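## Task

Get the small cardboard box off the shelving at the far end of the aisle and set it down on the desk. The robot must not tip over or finish leaning, or the task fails. At the end the box must rest on the desk by itself; if the robot is still holding it there, the task is not done.

## Robot and tools

ROBOT. A LinearBot: an omnidirectional wheeled base with a column about 1.75 m high. A carriage rides 1.0 m along the column (lift_m) and carries two identical six-joint arms (left, right), each ending in a two-finger gripper. Arm bases sit roughly 0.57 m + lift_m above the floor, mounted 0.27 m forward and 0.33 m to each side of the column; carriage parts hang about 0.15 m beneath them. Reach is about 0.78 m from the shoulder but only about 0.38 m downward. The hand is about 0.16 m long, 0.1 m wide (0.14 m opened). Parked arm: joints 1-6 = 0, 0.05, 0.05, 1.45, 0, 0; parked, the robot is about 0.95 m wide, 0.7 m long. Cameras: carriage_camera (fixed, facing forward, tilted ~20 degrees down), left_wrist_camera and right_wrist_camera (look past the fingertips). The wheel motors here are weak (2 N m), so pushes trigger contact_stop easily. Loose objects may occasionally get a brief shove.

FRAMES. Base frame: origin on the floor below the base centre, x forward, y left, z up. left_hand and right_hand readings are in this frame, each the midpoint between that gripper's pads; quat_wxyz maps base axes to hand axes (hand z along the fingers, fingers open along hand y; pointing straight up with joints 1, 5, 6 at 0 gives (1, 0, 0, 0)). Odometry frame = base frame at scene start; base_odometry counts wheel rotation, so slip shows as travel; heading is left-positive, -3.142 to 3.142.

execute_actions(actions, cameras). actions is a list holding one action or none (empty list = just report state and images). An action may have "base", "joints" or both; they start together and may finish at different times. "base" holds exactly one relative move, measured from the base's last reported position: translate_m (metres, forward +, -2 to 2), strafe_m (metres, left +, -2 to 2) or rotate_rad (radians, counter-clockwise +, -6.3 to 6.3). "joints" is one dictionary keyed by joint name with absolute targets, one number each: lift_m 0 to 1 m; for each side (left_/right_): joint1_rad -2.617 to 3.054 (yaw about vertical, 0 forward, + left), joint2_rad 0 to 3.141 (shoulder: 0 upper arm back and level, 1.57 vertical, 3.14 forward level), joint3_rad 0 to 3.141 (elbow, 0 folded, 3.14 straight), joint4_rad -1.57 to 1.57 (wrist pitch, + lifts fingertips), joint5_rad -1.57 to 1.57 (wrist yaw, + swings fingertips to the RIGHT, opposite to joint 1), joint6_rad -2.094 to 2.094 (roll about finger axis, + clockwise viewed from forearm), gripper_m 0 to 0.093 m (pad gap). Done tolerances: lift 0.004, joints 1/5/6 0.02, joints 2/3 0.055, joint 4 0.04, gripper 0.004. Arms move up to 1.8 rad/s (joints 1-3) and 2.7 rad/s (4-6); lift up to 0.3 m/s; an action is capped at 15 s. Omitted joints or base may keep pushing toward earlier targets unseen. Unknown keys or out-of-range values reject the whole call with no motion. cameras: list of names or "all"; omitted/null = all, [] = none. The result carries state and end-of-call images, listed in the "pictures" line.

wait(seconds 0 to 10): commands nothing, then returns state and images. zoom_image(camera, region [x0, y0, x1, y1] in pixels, top-left origin, at most 504 x 504): enlarges part of that camera's latest full image (896x504). read_manual(section "licences"): licence text only. finished_scene(scene): ends the current scene (give its number) once the last command has been held; irreversible; reports success. Replying without a tool call ends everything.

RESULT LINES. base_status and joint_status describe how the last accepted action ended: "done" (for the base, wheels turned the commanded amount, slip included; tiny moves may stop short yet say done), "off_target" (stopped away from target, may still push), "contact_stop"/"time_out" (target dropped, holds in place). "joint command not followed" with a "cause:" line means a self-collision check blocked that arm's targets (grippers still act); those joints read "not_followed" and the targets may be retried every action. A stop in one call cancels later motion calls in the same reply. on_its_own lists uncommanded behaviour; "held at" is a held target, not a position. motor_effort: percent of maximum, + toward higher values, bracket = peak during last action; readings are biased and noisy. Rising lift effort means load; lift effort falling while lowering means the hand rests on something. drive_wheels (ignore sign) staying high at rest means the base is pressing on something. Joint torques are raw, offset and noisy. A holding gripper usually reads off_target. Hand readings drift from reality at long reach; a level hand sags 10-17 cm under 1 kg. Grip force is about 45-60 N per pad. "ARM HIT" means a hard self-collision.

CAUTIONS. Contact stops fire late or not at all; the base may roll about 0.3 m after an arm touches something, and turns do not watch the arms. After a blocked drive, back off about 0.2 m along the way you came (or turn back), twice if needed; a retry may need two attempts. Never reverse into a table edge under which the base slid: it can topple the robot. Arms lack contact stops and snap to target once freed. Tipping is unrecoverable and unreported except in images: avoid high carriage with outstretched, loaded arms, pulling, sudden stops; about 1.5 kg per hand with both arms forward can tip it. Never let the arms strike or press on each other; to untangle, move only the blocked arm clear, then the other. Outstretched arms heat fast: MOTOR HOT from 75 °C, an arm halts 10 s at 90 °C ("limit_stop_at_motor_heat"; resend targets), and at 100 °C the arm goes limp and drops. Avoid drops, slams and hard pushes; robot time counts, thinking does not move it but the scene keeps running.

Each tool is called by a JSON object that holds its "api" and its "payload".

## Session

{"api": "execute_actions", "payload": {"actions": []}}

Scene clock: 0.00 s.
Joint torques (N m, as the arm reports them, + toward a larger angle): no reading
base_odometry: x=+0.000 y=+0.000 heading=+0.000 (m, m, rad; odometry frame)
base_status: not commanded
joint_positions: lift_m=+0.298 left_joint1_rad=+0.025 left_joint2_rad=+0.068 left_joint3_rad=+0.064 left_joint4_rad=+1.442 left_joint5_rad=+0.049 left_joint6_rad=-0.013 left_gripper_m=+0.094 right_joint1_rad=+0.012 right_joint2_rad=+0.045 right_joint3_rad=+0.063 right_joint4_rad=+1.470 right_joint5_rad=-0.022 right_joint6_rad=+0.019 right_gripper_m=+0.095
joint_status: not commanded
motor_effort: lift_m=+19 drive_wheels=+3 (%)
left_hand: x=+0.3036 y=+0.3422 z=+1.3178 quat_wxyz=(+0.997, +0.023, +0.067, +0.004) (m; base frame)
right_hand: x=+0.2895 y=-0.3458 z=+1.3187 quat_wxyz=(+0.999, -0.011, +0.042, +0.016) (m; base frame)
pictures: carriage_camera, left_wrist_camera, right_wrist_camera
Images, in order (width x height): carriage_camera 896x504, left_wrist_camera 896x504, right_wrist_camera 896x504.

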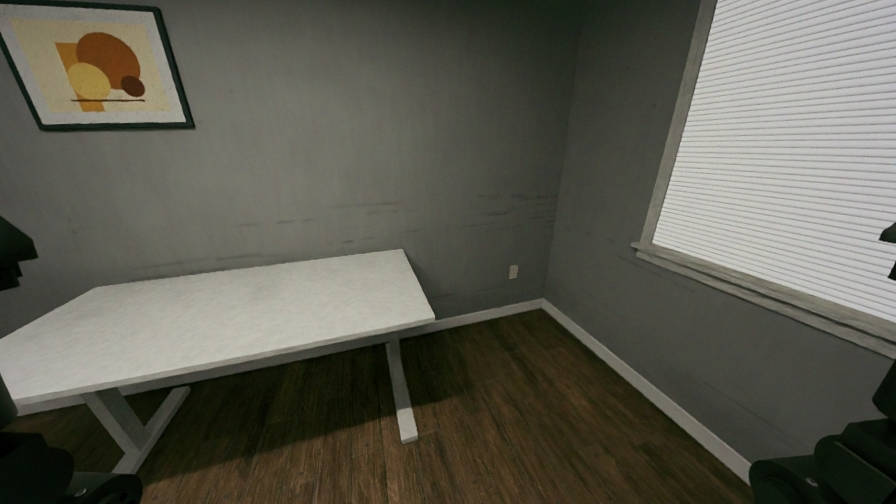

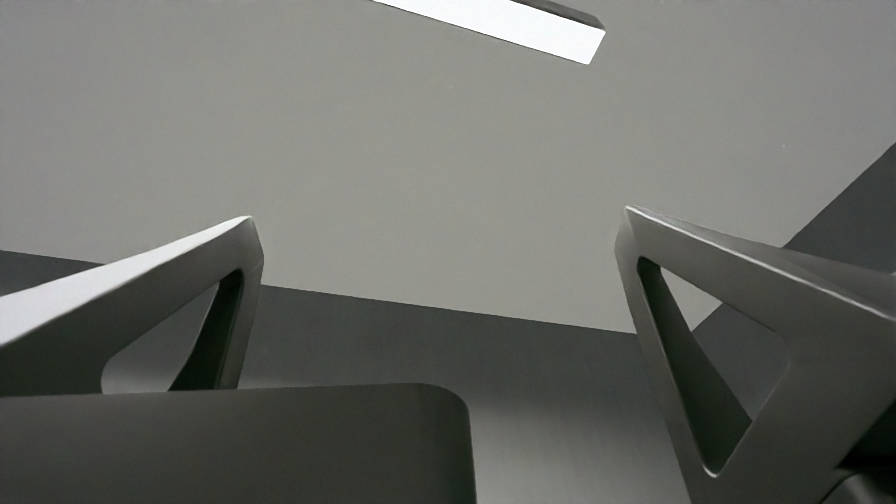

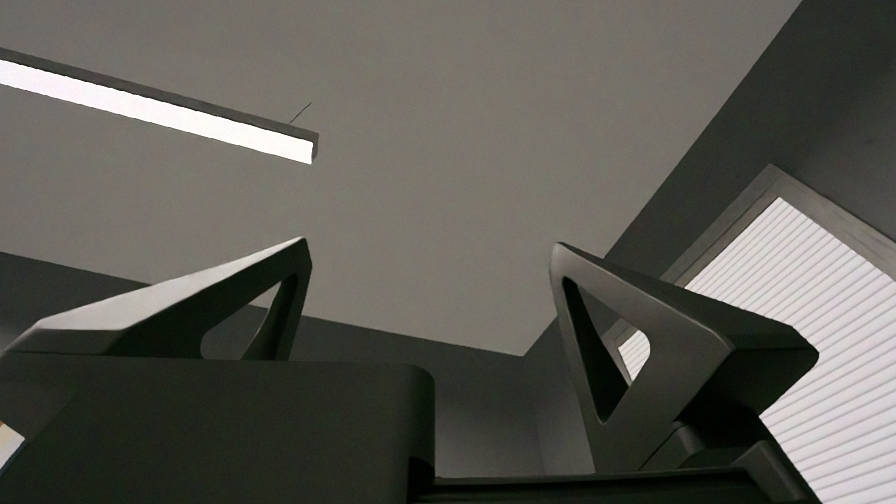

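{"api": "execute_actions", "payload": {"actions": [{"base": {"rotate_rad": -2.83}}], "cameras": ["carriage_camera"]}}

Scene clock: 18.00 s.
Joint torques (N m, as the arm reports them, + toward a larger angle): left_arm=[ 0.16  5.1   6.61 -0.21  0.04 -0.03] | right_arm=[-0.43  4.3   6.3  -0.15  0.04  0.07]
base_odometry: x=+0.000 y=+0.000 heading=-2.828 (m, m, rad; odometry frame)
base_status: done
joint_positions: lift_m=+0.298 left_joint1_rad=+0.025 left_joint2_rad=+0.068 left_joint3_rad=+0.064 left_joint4_rad=+1.440 left_joint5_rad=+0.049 left_joint6_rad=-0.013 left_gripper_m=+0.094 right_joint1_rad=+0.012 right_joint2_rad=+0.045 right_joint3_rad=+0.063 right_joint4_rad=+1.466 right_joint5_rad=-0.022 right_joint6_rad=+0.019 right_gripper_m=+0.095
joint_status: not commanded
motor_effort: lift_m=+15(16) drive_wheels=+14(38) (%)
left_hand: x=+0.3041 y=+0.3422 z=+1.3177 quat_wxyz=(+0.997, +0.023, +0.068, +0.004) (m; base frame)
right_hand: x=+0.2904 y=-0.3457 z=+1.3186 quat_wxyz=(+0.999, -0.011, +0.044, +0.016) (m; base frame)
pictures: carriage_camera
Images, in order (width x height): carriage_camera 896x504.

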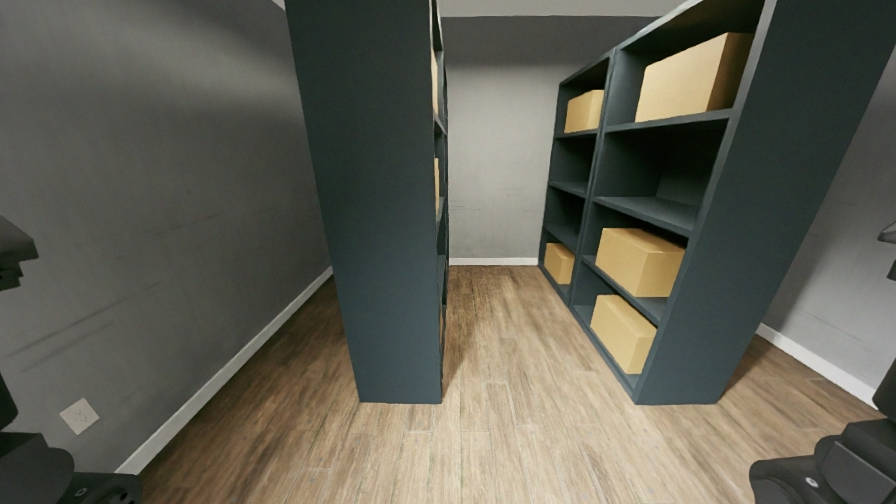

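{"api": "zoom_image", "payload": {"camera": "carriage_camera", "region": [420, 60, 760, 420]}}

Region (420, 60, 760, 420) of carriage_camera's 896x504 image, scaled by 1.400, with more detail than that image has.

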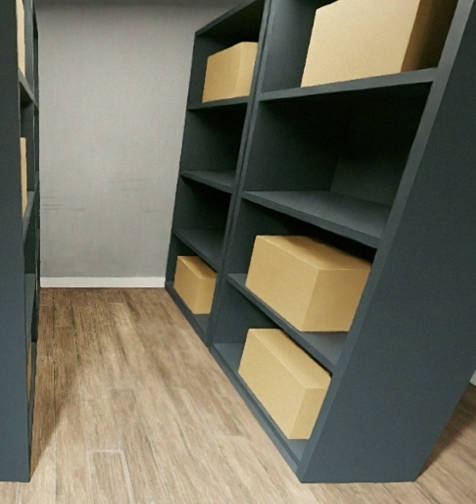

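{"api": "execute_actions", "payload": {"actions": [{"base": {"rotate_rad": -0.025}}], "cameras": []}}

{"api": "execute_actions", "payload": {"actions": [{"base": {"strafe_m": -0.465}}], "cameras": ["carriage_camera"]}}

{"api": "zoom_image", "payload": {"camera": "carriage_camera", "region": [300, 200, 600, 440]}}

Scene clock: 49.53 s.
Joint torques (N m, as the arm reports them, + toward a larger angle): left_arm=[ 0.18  5.08  6.63 -0.22  0.04 -0.03] | right_arm=[-0.41  4.27  6.33 -0.16  0.04  0.07]
base_odometry: x=+0.000 y=+0.000 heading=-2.852 (m, m, rad; odometry frame)
base_status: done
joint_positions: lift_m=+0.298 left_joint1_rad=+0.025 left_joint2_rad=+0.068 left_joint3_rad=+0.064 left_joint4_rad=+1.440 left_joint5_rad=+0.049 left_joint6_rad=-0.013 left_gripper_m=+0.094 right_joint1_rad=+0.012 right_joint2_rad=+0.045 right_joint3_rad=+0.063 right_joint4_rad=+1.466 right_joint5_rad=-0.022 right_joint6_rad=+0.019 right_gripper_m=+0.095
joint_status: not commanded
motor_effort: lift_m=+18(19) drive_wheels=+13(33) (%)
left_hand: x=+0.3040 y=+0.3422 z=+1.3177 quat_wxyz=(+0.997, +0.023, +0.068, +0.004) (m; base frame)
right_hand: x=+0.2904 y=-0.3457 z=+1.3186 quat_wxyz=(+0.999, -0.011, +0.044, +0.016) (m; base frame)
pictures: none
No camera images: the call's "cameras" was empty. Leave "cameras" out to get every camera's image.

Scene clock: 52.63 s.
Joint torques (N m, as the arm reports them, + toward a larger angle): left_arm=[ 0.15  5.11  6.58 -0.22  0.04 -0.03] | right_arm=[-0.41  4.26  6.29 -0.18  0.04  0.07]
base_odometry: x=-0.132 y=+0.446 heading=-2.853 (m, m, rad; odometry frame)
base_status: done
joint_positions: lift_m=+0.298 left_joint1_rad=+0.025 left_joint2_rad=+0.068 left_joint3_rad=+0.064 left_joint4_rad=+1.440 left_joint5_rad=+0.049 left_joint6_rad=-0.013 left_gripper_m=+0.094 right_joint1_rad=+0.012 right_joint2_rad=+0.045 right_joint3_rad=+0.063 right_joint4_rad=+1.467 right_joint5_rad=-0.022 right_joint6_rad=+0.019 right_gripper_m=+0.095
joint_status: not commanded
motor_effort: lift_m=+17(18) drive_wheels=-8(31) (%)
left_hand: x=+0.3040 y=+0.3422 z=+1.3177 quat_wxyz=(+0.997, +0.023, +0.068, +0.004) (m; base frame)
right_hand: x=+0.2903 y=-0.3457 z=+1.3186 quat_wxyz=(+0.999, -0.011, +0.043, +0.016) (m; base frame)
pictures: carriage_camera
Images, in order (width x height): carriage_camera 896x504.

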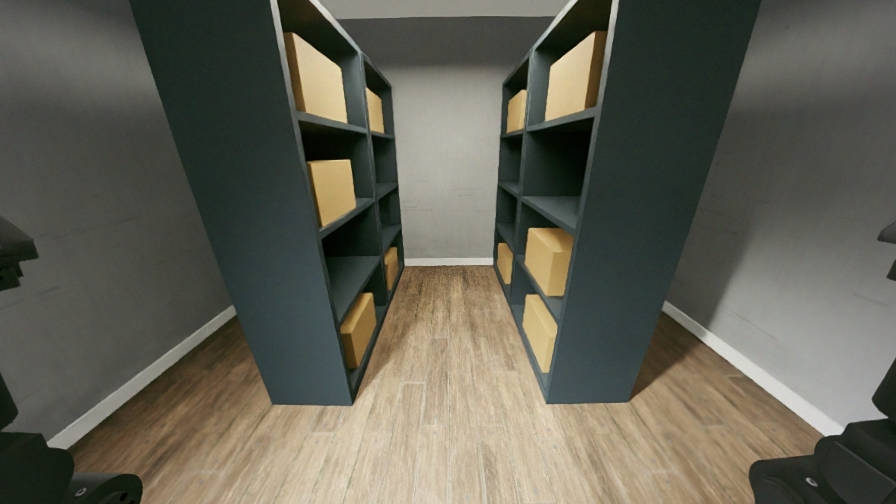

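Region (300, 200, 600, 440) of carriage_camera's 896x504 image, scaled by 1.680, with more detail than that image has; it fills the top 403 rows of this view, and the rest is white.

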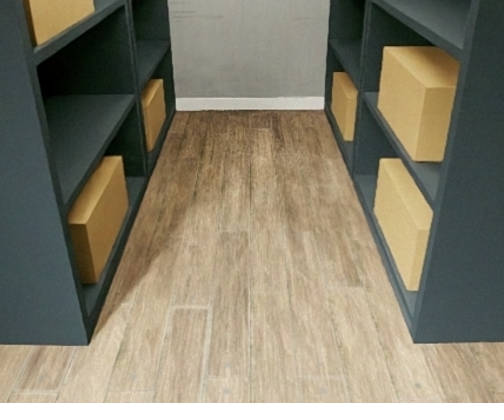

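{"api": "execute_actions", "payload": {"actions": [{"base": {"translate_m": 1.4}}], "cameras": ["carriage_camera"]}}

Scene clock: 62.00 s.
Joint torques (N m, as the arm reports them, + toward a larger angle): left_arm=[ 0.18  5.09  6.63 -0.23  0.04 -0.03] | right_arm=[-0.41  4.27  6.29 -0.2   0.04  0.07]
base_odometry: x=-1.475 y=+0.049 heading=-2.854 (m, m, rad; odometry frame)
base_status: done
joint_positions: lift_m=+0.298 left_joint1_rad=+0.025 left_joint2_rad=+0.068 left_joint3_rad=+0.064 left_joint4_rad=+1.442 left_joint5_rad=+0.049 left_joint6_rad=-0.013 left_gripper_m=+0.094 right_joint1_rad=+0.012 right_joint2_rad=+0.045 right_joint3_rad=+0.063 right_joint4_rad=+1.470 right_joint5_rad=-0.022 right_joint6_rad=+0.019 right_gripper_m=+0.095
joint_status: not commanded
motor_effort: lift_m=+18(17) drive_wheels=-6(28) (%)
left_hand: x=+0.3036 y=+0.3422 z=+1.3178 quat_wxyz=(+0.997, +0.023, +0.067, +0.004) (m; base frame)
right_hand: x=+0.2895 y=-0.3458 z=+1.3187 quat_wxyz=(+0.999, -0.011, +0.042, +0.016) (m; base frame)
pictures: carriage_camera
Images, in order (width x height): carriage_camera 896x504.

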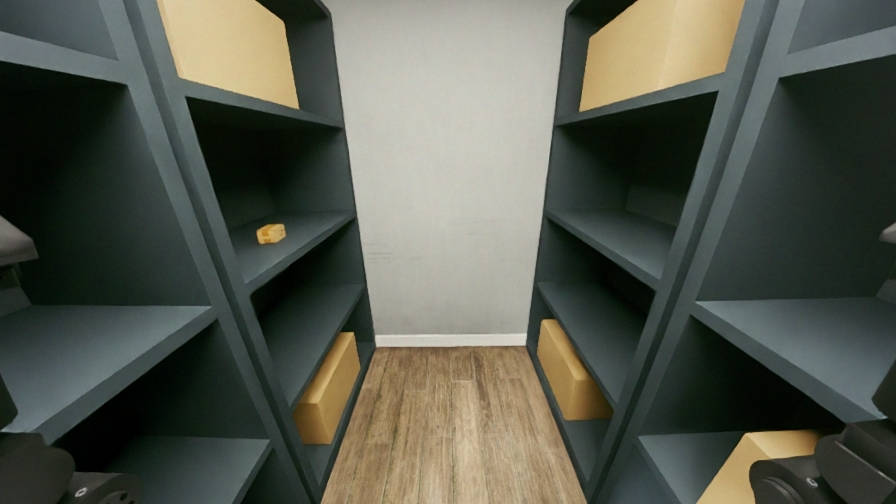

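{"api": "zoom_image", "payload": {"camera": "carriage_camera", "region": [245, 205, 305, 265]}}

{"api": "zoom_image", "payload": {"camera": "carriage_camera", "region": [180, 80, 400, 360]}}

Region (245, 205, 305, 265) of carriage_camera's 896x504 image, scaled by 8.400, with more detail than that image has.

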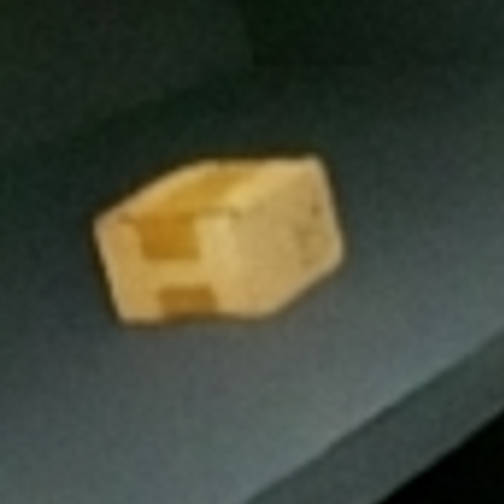

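Region (180, 80, 400, 360) of carriage_camera's 896x504 image, scaled by 1.800, with more detail than that image has; it fills the left 396 columns of this view, and the rest is white.

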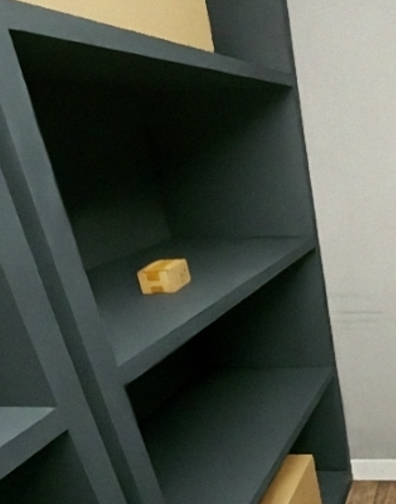

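{"api": "execute_actions", "payload": {"actions": [{"base": {"translate_m": 0.5}, "joints": {"lift_m": 0.355, "left_joint1_rad": -0.05, "left_joint2_rad": 1.85, "left_joint3_rad": 1.385, "left_joint4_rad": -0.435, "left_joint5_rad": 0.556, "left_joint6_rad": 0.587, "left_gripper_m": 0.093}}], "cameras": ["carriage_camera", "left_wrist_camera"]}}

Scene clock: 185.10 s.
Joint torques (N m, as the arm reports them, + toward a larger angle): left_arm=[ -0.18 -13.21   9.7    1.26   0.48   0.04] | right_arm=[-0.4   4.28  6.3  -0.21  0.04  0.07]
base_odometry: x=-1.954 y=-0.092 heading=-2.855 (m, m, rad; odometry frame)
base_status: done
joint_positions: lift_m=+0.355 left_joint1_rad=-0.045 left_joint2_rad=+1.852 left_joint3_rad=+1.371 left_joint4_rad=-0.427 left_joint5_rad=+0.551 left_joint6_rad=+0.581 left_gripper_m=+0.093 right_joint1_rad=+0.012 right_joint2_rad=+0.045 right_joint3_rad=+0.063 right_joint4_rad=+1.471 right_joint5_rad=-0.022 right_joint6_rad=+0.019 right_gripper_m=+0.095
joint_status: all done
motor_effort: lift_m=+18(22) drive_wheels=-7(27) (%)
left_hand: x=+0.7383 y=+0.2388 z=+1.0743 quat_wxyz=(+0.370, +0.364, +0.839, -0.165) (m; base frame)
right_hand: x=+0.2894 y=-0.3458 z=+1.3759 quat_wxyz=(+0.999, -0.011, +0.041, +0.016) (m; base frame)
pictures: carriage_camera, left_wrist_camera
Images, in order (width x height): carriage_camera 896x504, left_wrist_camera 896x504.

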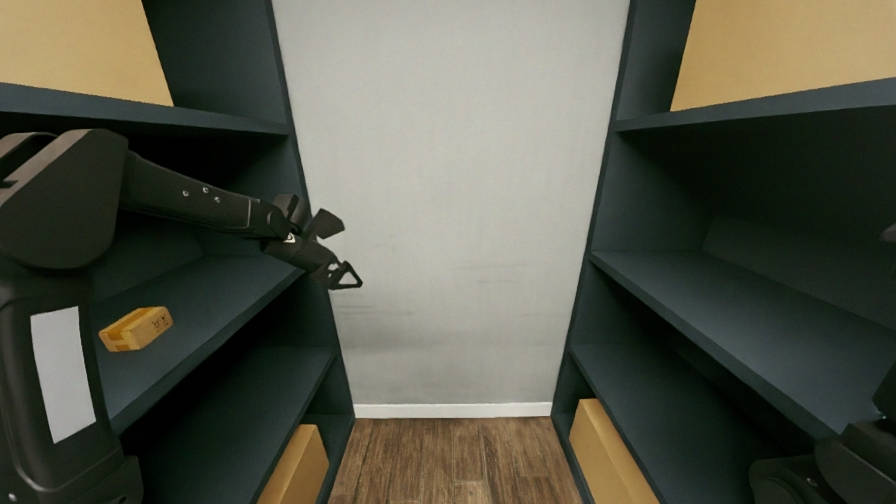

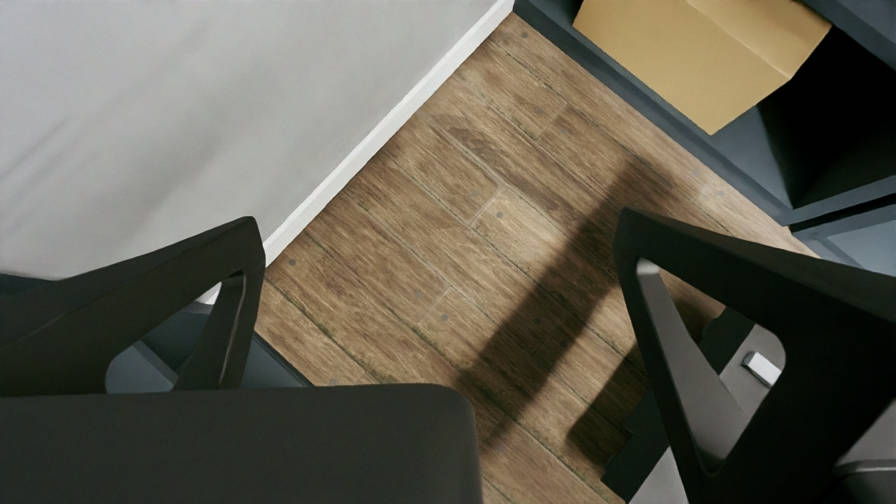

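{"api": "zoom_image", "payload": {"camera": "carriage_camera", "region": [90, 290, 190, 370]}}

Region (90, 290, 190, 370) of carriage_camera's 896x504 image, scaled by 5.040, with more detail than that image has; it fills the top 403 rows of this view, and the rest is white.

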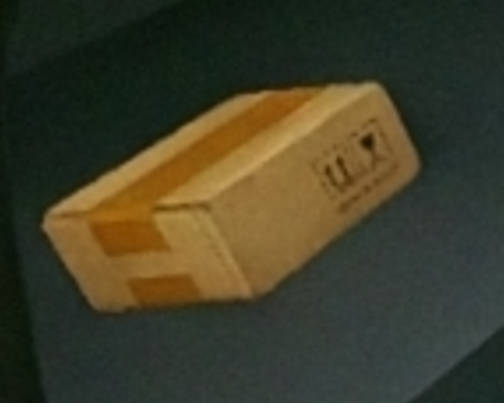

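{"api": "execute_actions", "payload": {"actions": [{"joints": {"left_joint1_rad": 0.955}}], "cameras": ["carriage_camera", "left_wrist_camera"]}}

Scene clock: 215.03 s.
Joint torques (N m, as the arm reports them, + toward a larger angle): left_arm=[ -0.12 -13.21   9.76   1.26   0.42   0.03] | right_arm=[-0.42  4.23  6.3  -0.21  0.04  0.07]
base_odometry: x=-1.954 y=-0.092 heading=-2.855 (m, m, rad; odometry frame)
base_status: not commanded
joint_positions: lift_m=+0.355 left_joint1_rad=+0.960 left_joint2_rad=+1.852 left_joint3_rad=+1.371 left_joint4_rad=-0.427 left_joint5_rad=+0.554 left_joint6_rad=+0.582 left_gripper_m=+0.093 right_joint1_rad=+0.012 right_joint2_rad=+0.045 right_joint3_rad=+0.063 right_joint4_rad=+1.471 right_joint5_rad=-0.022 right_joint6_rad=+0.019 right_gripper_m=+0.095
joint_status: all done
motor_effort: lift_m=+20(18) drive_wheels=-7(7) (%)
left_hand: x=+0.6148 y=+0.6859 z=+1.0746 quat_wxyz=(+0.405, -0.083, +0.910, +0.032) (m; base frame)
right_hand: x=+0.2894 y=-0.3458 z=+1.3759 quat_wxyz=(+0.999, -0.011, +0.041, +0.016) (m; base frame)
pictures: carriage_camera, left_wrist_camera
Images, in order (width x height): carriage_camera 896x504, left_wrist_camera 896x504.

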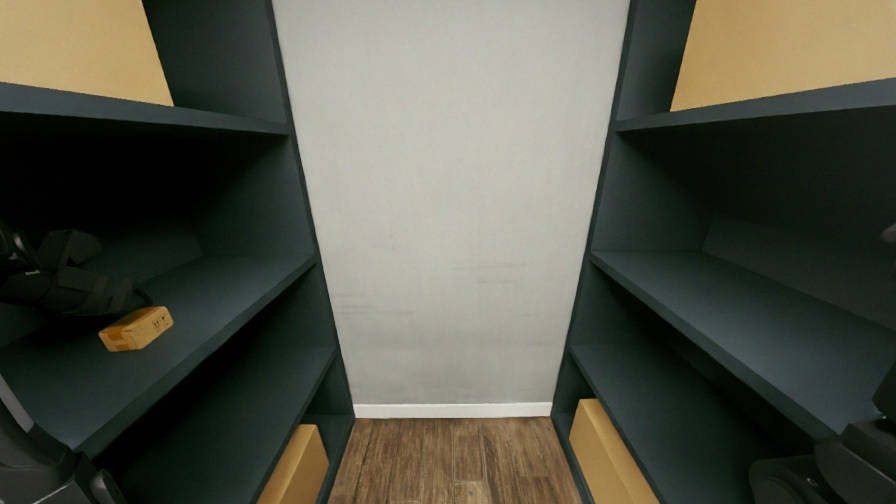

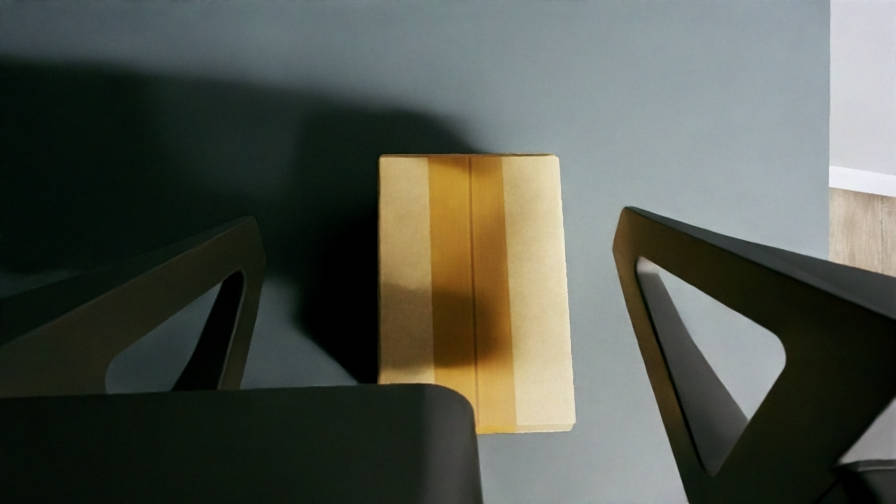

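{"api": "execute_actions", "payload": {"actions": [{"base": {"strafe_m": -0.01}, "joints": {"lift_m": 0.297}}], "cameras": ["carriage_camera", "left_wrist_camera"]}}

{"api": "zoom_image", "payload": {"camera": "carriage_camera", "region": [0, 200, 200, 360]}}

Scene clock: 234.10 s.
Joint torques (N m, as the arm reports them, + toward a larger angle): left_arm=[  0.12 -12.73   8.97   1.3    0.41   0.03] | right_arm=[-0.41  4.27  6.22 -0.2   0.04  0.07]
base_odometry: x=-1.957 y=-0.083 heading=-2.854 (m, m, rad; odometry frame)
base_status: done
joint_positions: lift_m=+0.297 left_joint1_rad=+0.956 left_joint2_rad=+1.848 left_joint3_rad=+1.380 left_joint4_rad=-0.431 left_joint5_rad=+0.556 left_joint6_rad=+0.582 left_gripper_m=+0.093 right_joint1_rad=+0.012 right_joint2_rad=+0.045 right_joint3_rad=+0.063 right_joint4_rad=+1.471 right_joint5_rad=-0.022 right_joint6_rad=+0.019 right_gripper_m=+0.095
joint_status: all done
motor_effort: lift_m=+15(18) drive_wheels=+5(16) (%)
left_hand: x=+0.6169 y=+0.6856 z=+1.0216 quat_wxyz=(+0.408, -0.080, +0.909, +0.034) (m; base frame)
right_hand: x=+0.2894 y=-0.3458 z=+1.3183 quat_wxyz=(+0.999, -0.011, +0.041, +0.016) (m; base frame)
pictures: carriage_camera, left_wrist_camera
Images, in order (width x height): carriage_camera 896x504, left_wrist_camera 896x504.

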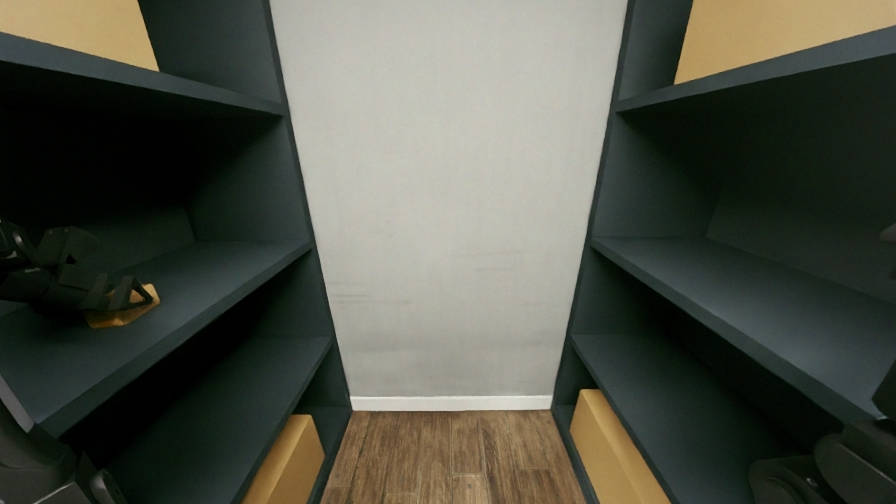

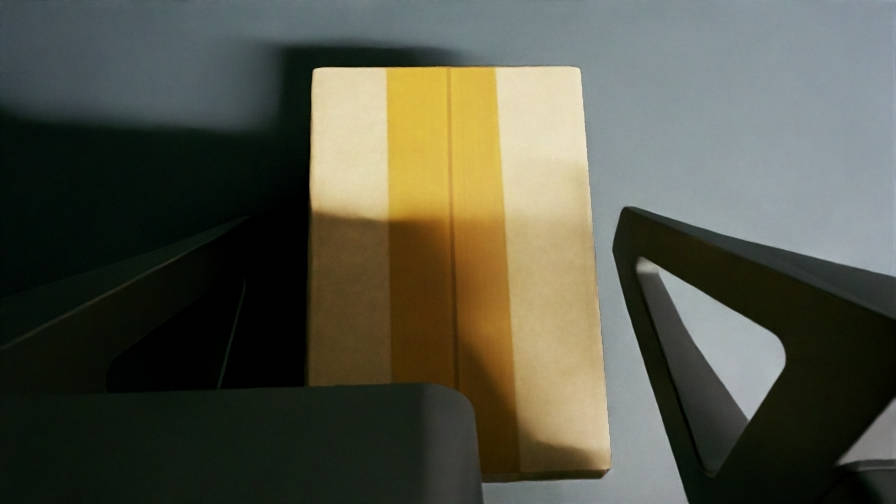

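Region (0, 200, 200, 360) of carriage_camera's 896x504 image, scaled by 2.520, with more detail than that image has; it fills the top 403 rows of this view, and the rest is white.

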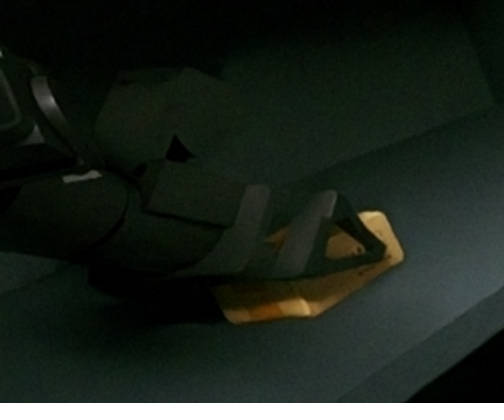

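{"api": "execute_actions", "payload": {"actions": [{"joints": {"lift_m": 0.288}}], "cameras": []}}

{"api": "execute_actions", "payload": {"actions": [{"joints": {"left_gripper_m": 0.04}}], "cameras": ["carriage_camera", "left_wrist_camera"]}}

Scene clock: 249.27 s.
Joint torques (N m, as the arm reports them, + toward a larger angle): left_arm=[  0.09 -12.79   8.96   1.31   0.41   0.03] | right_arm=[-0.49  4.25  6.24 -0.21  0.04  0.07]
base_odometry: x=-1.957 y=-0.083 heading=-2.854 (m, m, rad; odometry frame)
base_status: not commanded
joint_positions: lift_m=+0.288 left_joint1_rad=+0.956 left_joint2_rad=+1.849 left_joint3_rad=+1.380 left_joint4_rad=-0.432 left_joint5_rad=+0.556 left_joint6_rad=+0.582 left_gripper_m=+0.093 right_joint1_rad=+0.012 right_joint2_rad=+0.045 right_joint3_rad=+0.063 right_joint4_rad=+1.470 right_joint5_rad=-0.022 right_joint6_rad=+0.019 right_gripper_m=+0.095
joint_status: all done
motor_effort: lift_m=+14(18) drive_wheels=+5(5) (%)
left_hand: x=+0.6168 y=+0.6854 z=+1.0123 quat_wxyz=(+0.408, -0.080, +0.909, +0.034) (m; base frame)
right_hand: x=+0.2895 y=-0.3458 z=+1.3092 quat_wxyz=(+0.999, -0.011, +0.042, +0.016) (m; base frame)
pictures: none
No camera images: the call's "cameras" was empty. Leave "cameras" out to get every camera's image.

Scene clock: 249.87 s.
Joint torques (N m, as the arm reports them, + toward a larger angle): left_arm=[  0.08 -12.83   8.94   1.3    0.39   0.02] | right_arm=[-0.41  4.3   6.28 -0.2   0.04  0.07]
base_odometry: x=-1.957 y=-0.083 heading=-2.854 (m, m, rad; odometry frame)
base_status: not commanded
joint_positions: lift_m=+0.288 left_joint1_rad=+0.956 left_joint2_rad=+1.849 left_joint3_rad=+1.380 left_joint4_rad=-0.431 left_joint5_rad=+0.558 left_joint6_rad=+0.583 left_gripper_m=+0.059 right_joint1_rad=+0.012 right_joint2_rad=+0.045 right_joint3_rad=+0.063 right_joint4_rad=+1.470 right_joint5_rad=-0.022 right_joint6_rad=+0.019 right_gripper_m=+0.095
joint_status: left_gripper_m off_target (ended at +0.059, target +0.040)
motor_effort: lift_m=+18(15) drive_wheels=+5(5) (%)
left_hand: x=+0.6170 y=+0.6853 z=+1.0125 quat_wxyz=(+0.408, -0.079, +0.909, +0.034) (m; base frame)
right_hand: x=+0.2895 y=-0.3458 z=+1.3092 quat_wxyz=(+0.999, -0.011, +0.042, +0.016) (m; base frame)
pictures: carriage_camera, left_wrist_camera
Images, in order (width x height): carriage_camera 896x504, left_wrist_camera 896x504.

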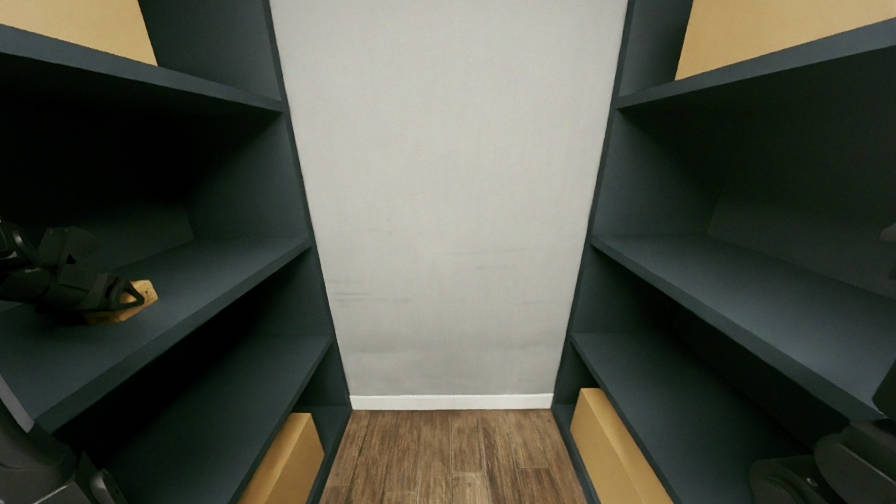

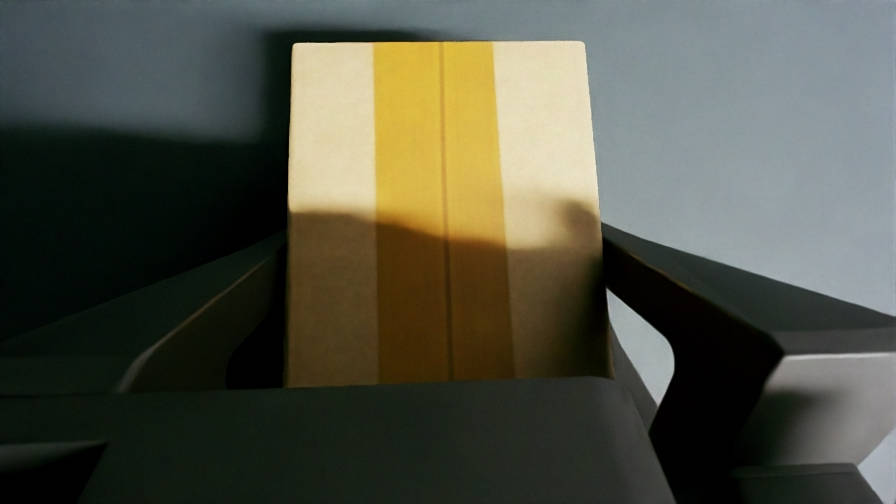

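{"api": "execute_actions", "payload": {"actions": [{"joints": {"lift_m": 0.325}}], "cameras": ["left_wrist_camera"]}}

{"api": "execute_actions", "payload": {"actions": [{"joints": {"left_joint1_rad": 0.0}}], "cameras": ["carriage_camera", "left_wrist_camera"]}}

Scene clock: 255.30 s.
Joint torques (N m, as the arm reports them, + toward a larger angle): left_arm=[  0.07 -12.75   8.93   1.36   0.43   0.01] | right_arm=[-0.41  4.37  6.23 -0.22  0.04  0.07]
base_odometry: x=-1.957 y=-0.083 heading=-2.854 (m, m, rad; odometry frame)
base_status: not commanded
joint_positions: lift_m=+0.325 left_joint1_rad=+0.956 left_joint2_rad=+1.848 left_joint3_rad=+1.380 left_joint4_rad=-0.436 left_joint5_rad=+0.554 left_joint6_rad=+0.583 left_gripper_m=+0.059 right_joint1_rad=+0.012 right_joint2_rad=+0.045 right_joint3_rad=+0.063 right_joint4_rad=+1.470 right_joint5_rad=-0.022 right_joint6_rad=+0.019 right_gripper_m=+0.095
joint_status: all done
motor_effort: lift_m=+19(25) drive_wheels=+5(5) (%)
left_hand: x=+0.6162 y=+0.6850 z=+1.0488 quat_wxyz=(+0.406, -0.081, +0.910, +0.033) (m; base frame)
right_hand: x=+0.2895 y=-0.3458 z=+1.3459 quat_wxyz=(+0.999, -0.011, +0.042, +0.016) (m; base frame)
pictures: left_wrist_camera
Images, in order (width x height): left_wrist_camera 896x504.

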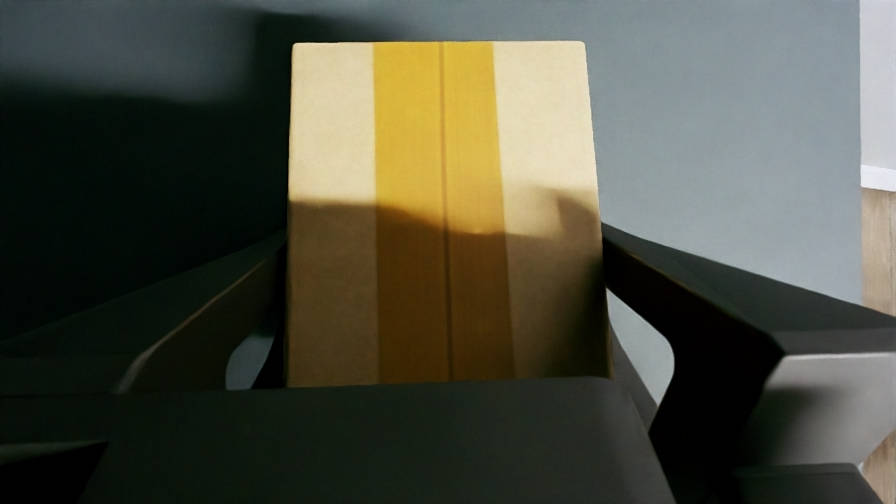

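Scene clock: 256.70 s.
Joint torques (N m, as the arm reports them, + toward a larger angle): left_arm=[  0.55 -12.72   8.91   1.34   0.43   0.01] | right_arm=[-0.38  4.31  6.28 -0.22  0.04  0.07]
base_odometry: x=-1.957 y=-0.083 heading=-2.854 (m, m, rad; odometry frame)
base_status: not commanded
joint_positions: lift_m=+0.325 left_joint1_rad=-0.005 left_joint2_rad=+1.848 left_joint3_rad=+1.380 left_joint4_rad=-0.436 left_joint5_rad=+0.554 left_joint6_rad=+0.583 left_gripper_m=+0.059 right_joint1_rad=+0.012 right_joint2_rad=+0.045 right_joint3_rad=+0.063 right_joint4_rad=+1.470 right_joint5_rad=-0.022 right_joint6_rad=+0.019 right_gripper_m=+0.095
joint_status: all done
motor_effort: lift_m=+20(21) drive_wheels=+4(5) (%)
left_hand: x=+0.7425 y=+0.2569 z=+1.0487 quat_wxyz=(+0.375, +0.349, +0.844, -0.158) (m; base frame)
right_hand: x=+0.2895 y=-0.3458 z=+1.3459 quat_wxyz=(+0.999, -0.011, +0.042, +0.016) (m; base frame)
pictures: carriage_camera, left_wrist_camera
Images, in order (width x height): carriage_camera 896x504, left_wrist_camera 896x504.

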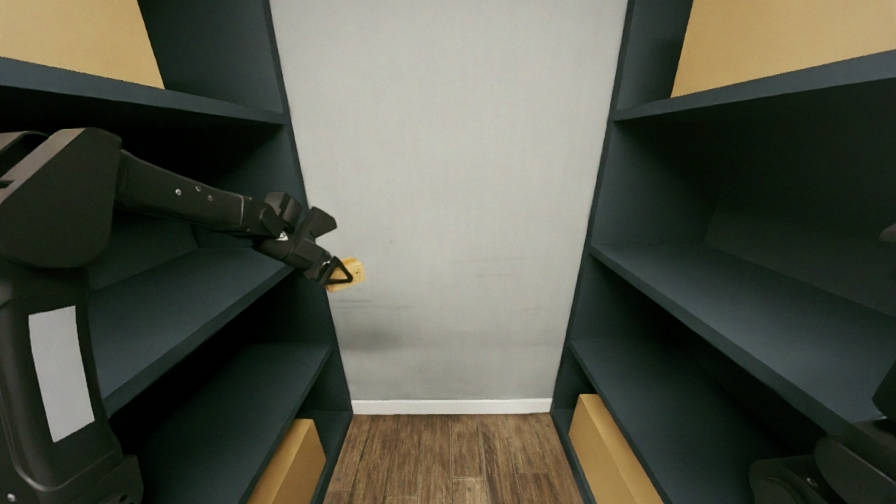

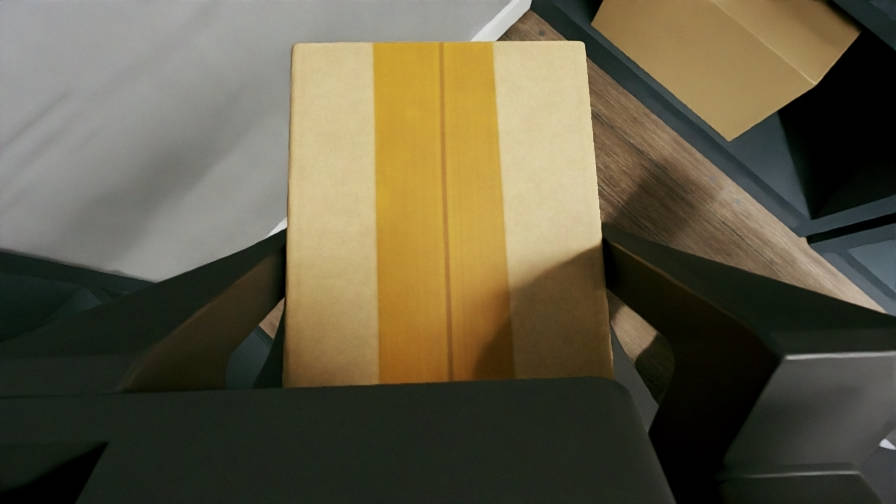

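{"api": "execute_actions", "payload": {"actions": [{"base": {"translate_m": -2.0}, "joints": {"lift_m": 0.25, "left_joint2_rad": 1.2, "left_joint3_rad": 1.0, "left_joint4_rad": -0.53, "left_joint5_rad": 0.0, "left_joint6_rad": 0.0}}], "cameras": ["carriage_camera", "left_wrist_camera"]}}

Scene clock: 313.83 s.
Joint torques (N m, as the arm reports them, + toward a larger angle): left_arm=[ 0.49 -5.95  7.59  1.71  0.04 -0.08] | right_arm=[-0.42  4.35  6.26 -0.17  0.04  0.07]
base_odometry: x=-0.039 y=+0.484 heading=-2.854 (m, m, rad; odometry frame)
base_status: done
joint_positions: lift_m=+0.250 left_joint1_rad=-0.005 left_joint2_rad=+1.205 left_joint3_rad=+1.015 left_joint4_rad=-0.539 left_joint5_rad=+0.003 left_joint6_rad=+0.005 left_gripper_m=+0.059 right_joint1_rad=+0.012 right_joint2_rad=+0.045 right_joint3_rad=+0.063 right_joint4_rad=+1.468 right_joint5_rad=-0.022 right_joint6_rad=+0.019 right_gripper_m=+0.095
joint_status: all done
motor_effort: lift_m=+15(16) drive_wheels=-3(32) (%)
left_hand: x=+0.6297 y=+0.3475 z=+1.0452 quat_wxyz=(+0.408, +0.005, +0.913, -0.001) (m; base frame)
right_hand: x=+0.2900 y=-0.3457 z=+1.2711 quat_wxyz=(+0.999, -0.011, +0.043, +0.016) (m; base frame)
pictures: carriage_camera, left_wrist_camera
Images, in order (width x height): carriage_camera 896x504, left_wrist_camera 896x504.

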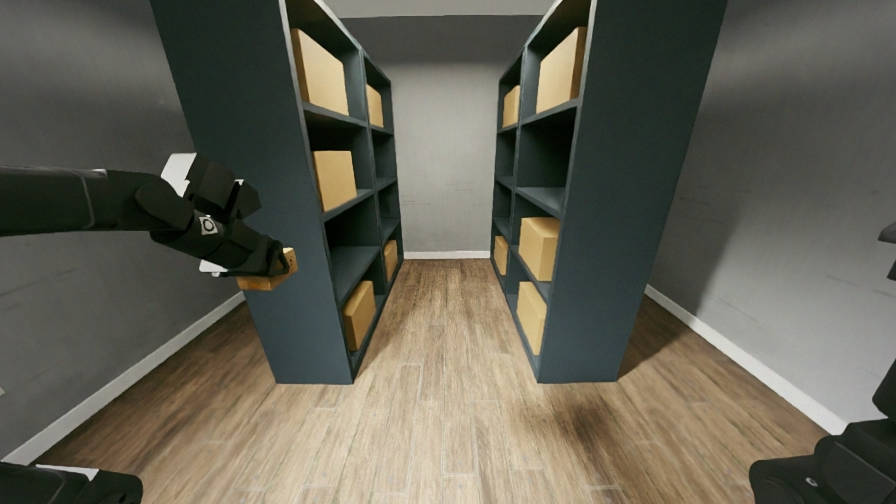

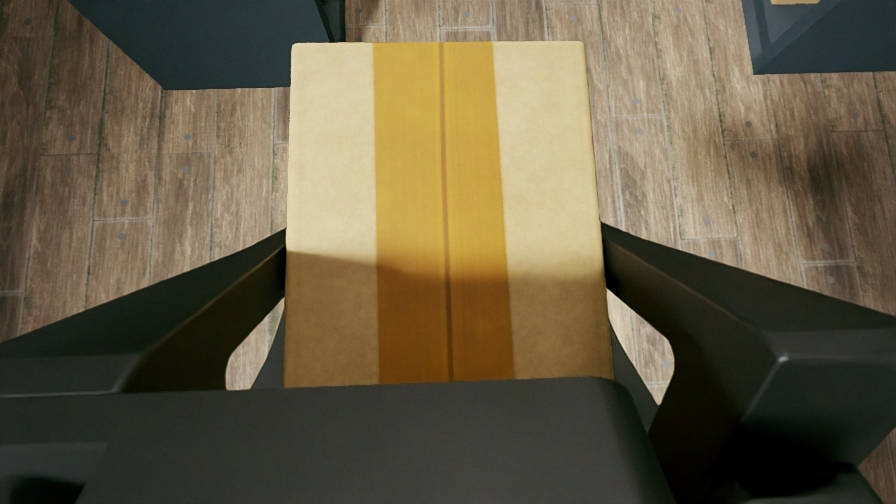

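{"api": "execute_actions", "payload": {"actions": [{"base": {"rotate_rad": 2.4}, "joints": {"left_joint1_rad": 0.74, "left_joint2_rad": 2.43, "left_joint3_rad": 1.735, "left_joint4_rad": -0.025}}], "cameras": ["carriage_camera", "left_wrist_camera"]}}

Scene clock: 330.87 s.
Joint torques (N m, as the arm reports them, + toward a larger angle): left_arm=[ -0.12 -20.05   9.92   1.64   0.09  -0.08] | right_arm=[-0.41  4.31  6.27 -0.17  0.04  0.07]
base_odometry: x=-0.040 y=+0.484 heading=-0.455 (m, m, rad; odometry frame)
base_status: done
joint_positions: lift_m=+0.250 left_joint1_rad=+0.745 left_joint2_rad=+2.442 left_joint3_rad=+1.717 left_joint4_rad=-0.028 left_joint5_rad=-0.002 left_joint6_rad=+0.005 left_gripper_m=+0.059 right_joint1_rad=+0.012 right_joint2_rad=+0.045 right_joint3_rad=+0.063 right_joint4_rad=+1.466 right_joint5_rad=-0.022 right_joint6_rad=+0.019 right_gripper_m=+0.095
joint_status: all done
motor_effort: lift_m=+16(16) drive_wheels=+13(39) (%)
left_hand: x=+0.7278 y=+0.7735 z=+0.8342 quat_wxyz=(+0.370, -0.332, +0.855, +0.147) (m; base frame)
right_hand: x=+0.2904 y=-0.3457 z=+1.2711 quat_wxyz=(+0.999, -0.011, +0.044, +0.016) (m; base frame)
pictures: carriage_camera, left_wrist_camera
Images, in order (width x height): carriage_camera 896x504, left_wrist_camera 896x504.

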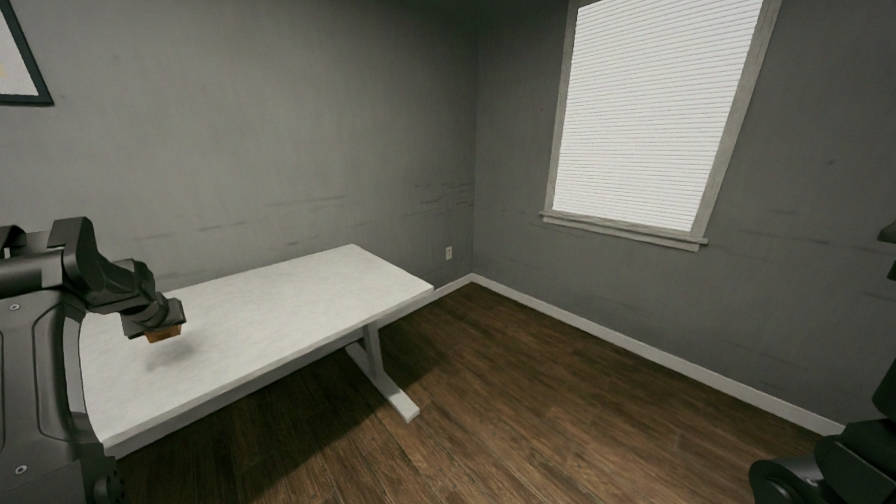

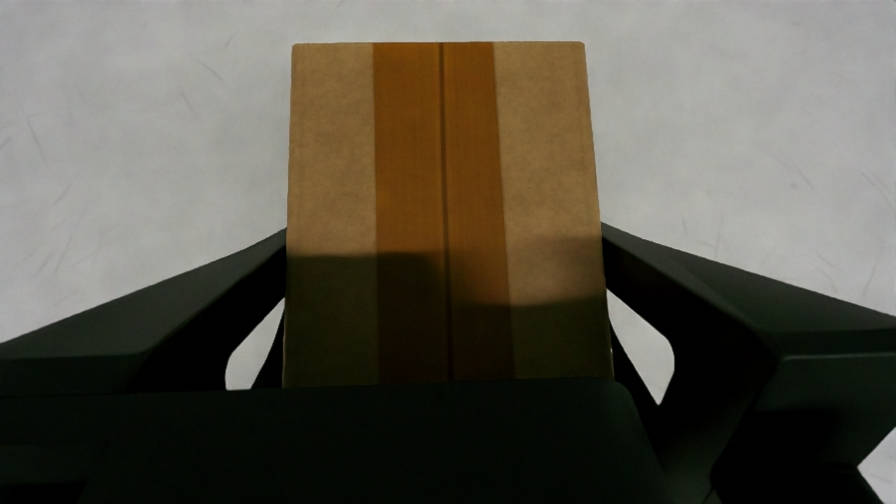

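{"api": "execute_actions", "payload": {"actions": [{"joints": {"lift_m": 0.195}}], "cameras": ["carriage_camera", "left_wrist_camera"]}}

Scene clock: 336.27 s.
Joint torques (N m, as the arm reports them, + toward a larger angle): left_arm=[ -0.1  -19.5    9.15   1.72   0.09  -0.08] | right_arm=[-0.44  4.29  6.37 -0.16  0.04  0.07]
base_odometry: x=-0.040 y=+0.484 heading=-0.456 (m, m, rad; odometry frame)
base_status: not commanded
joint_positions: lift_m=+0.195 left_joint1_rad=+0.744 left_joint2_rad=+2.436 left_joint3_rad=+1.726 left_joint4_rad=-0.037 left_joint5_rad=-0.001 left_joint6_rad=+0.005 left_gripper_m=+0.059 right_joint1_rad=+0.012 right_joint2_rad=+0.045 right_joint3_rad=+0.063 right_joint4_rad=+1.467 right_joint5_rad=-0.022 right_joint6_rad=+0.019 right_gripper_m=+0.095
joint_status: all done
motor_effort: lift_m=+19(16) drive_wheels=+14(15) (%)
left_hand: x=+0.7294 y=+0.7741 z=+0.7848 quat_wxyz=(+0.372, -0.331, +0.854, +0.147) (m; base frame)
right_hand: x=+0.2902 y=-0.3457 z=+1.2161 quat_wxyz=(+0.999, -0.011, +0.043, +0.016) (m; base frame)
pictures: carriage_camera, left_wrist_camera
Images, in order (width x height): carriage_camera 896x504, left_wrist_camera 896x504.

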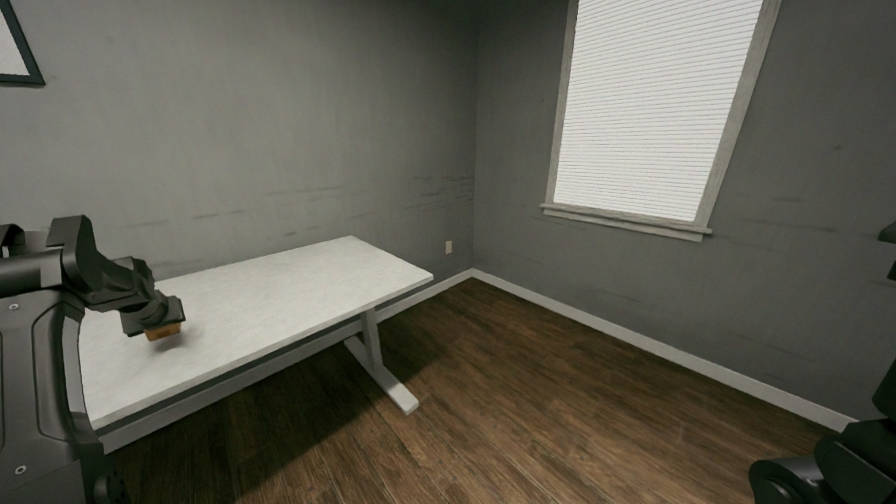

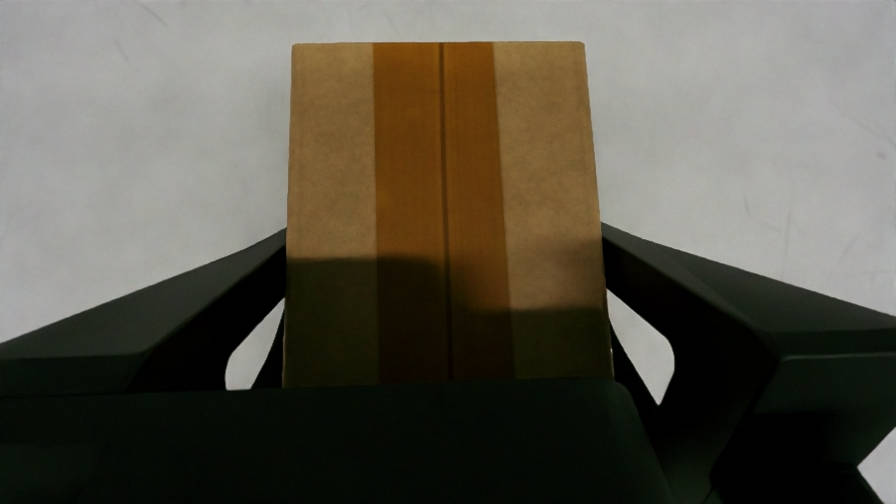

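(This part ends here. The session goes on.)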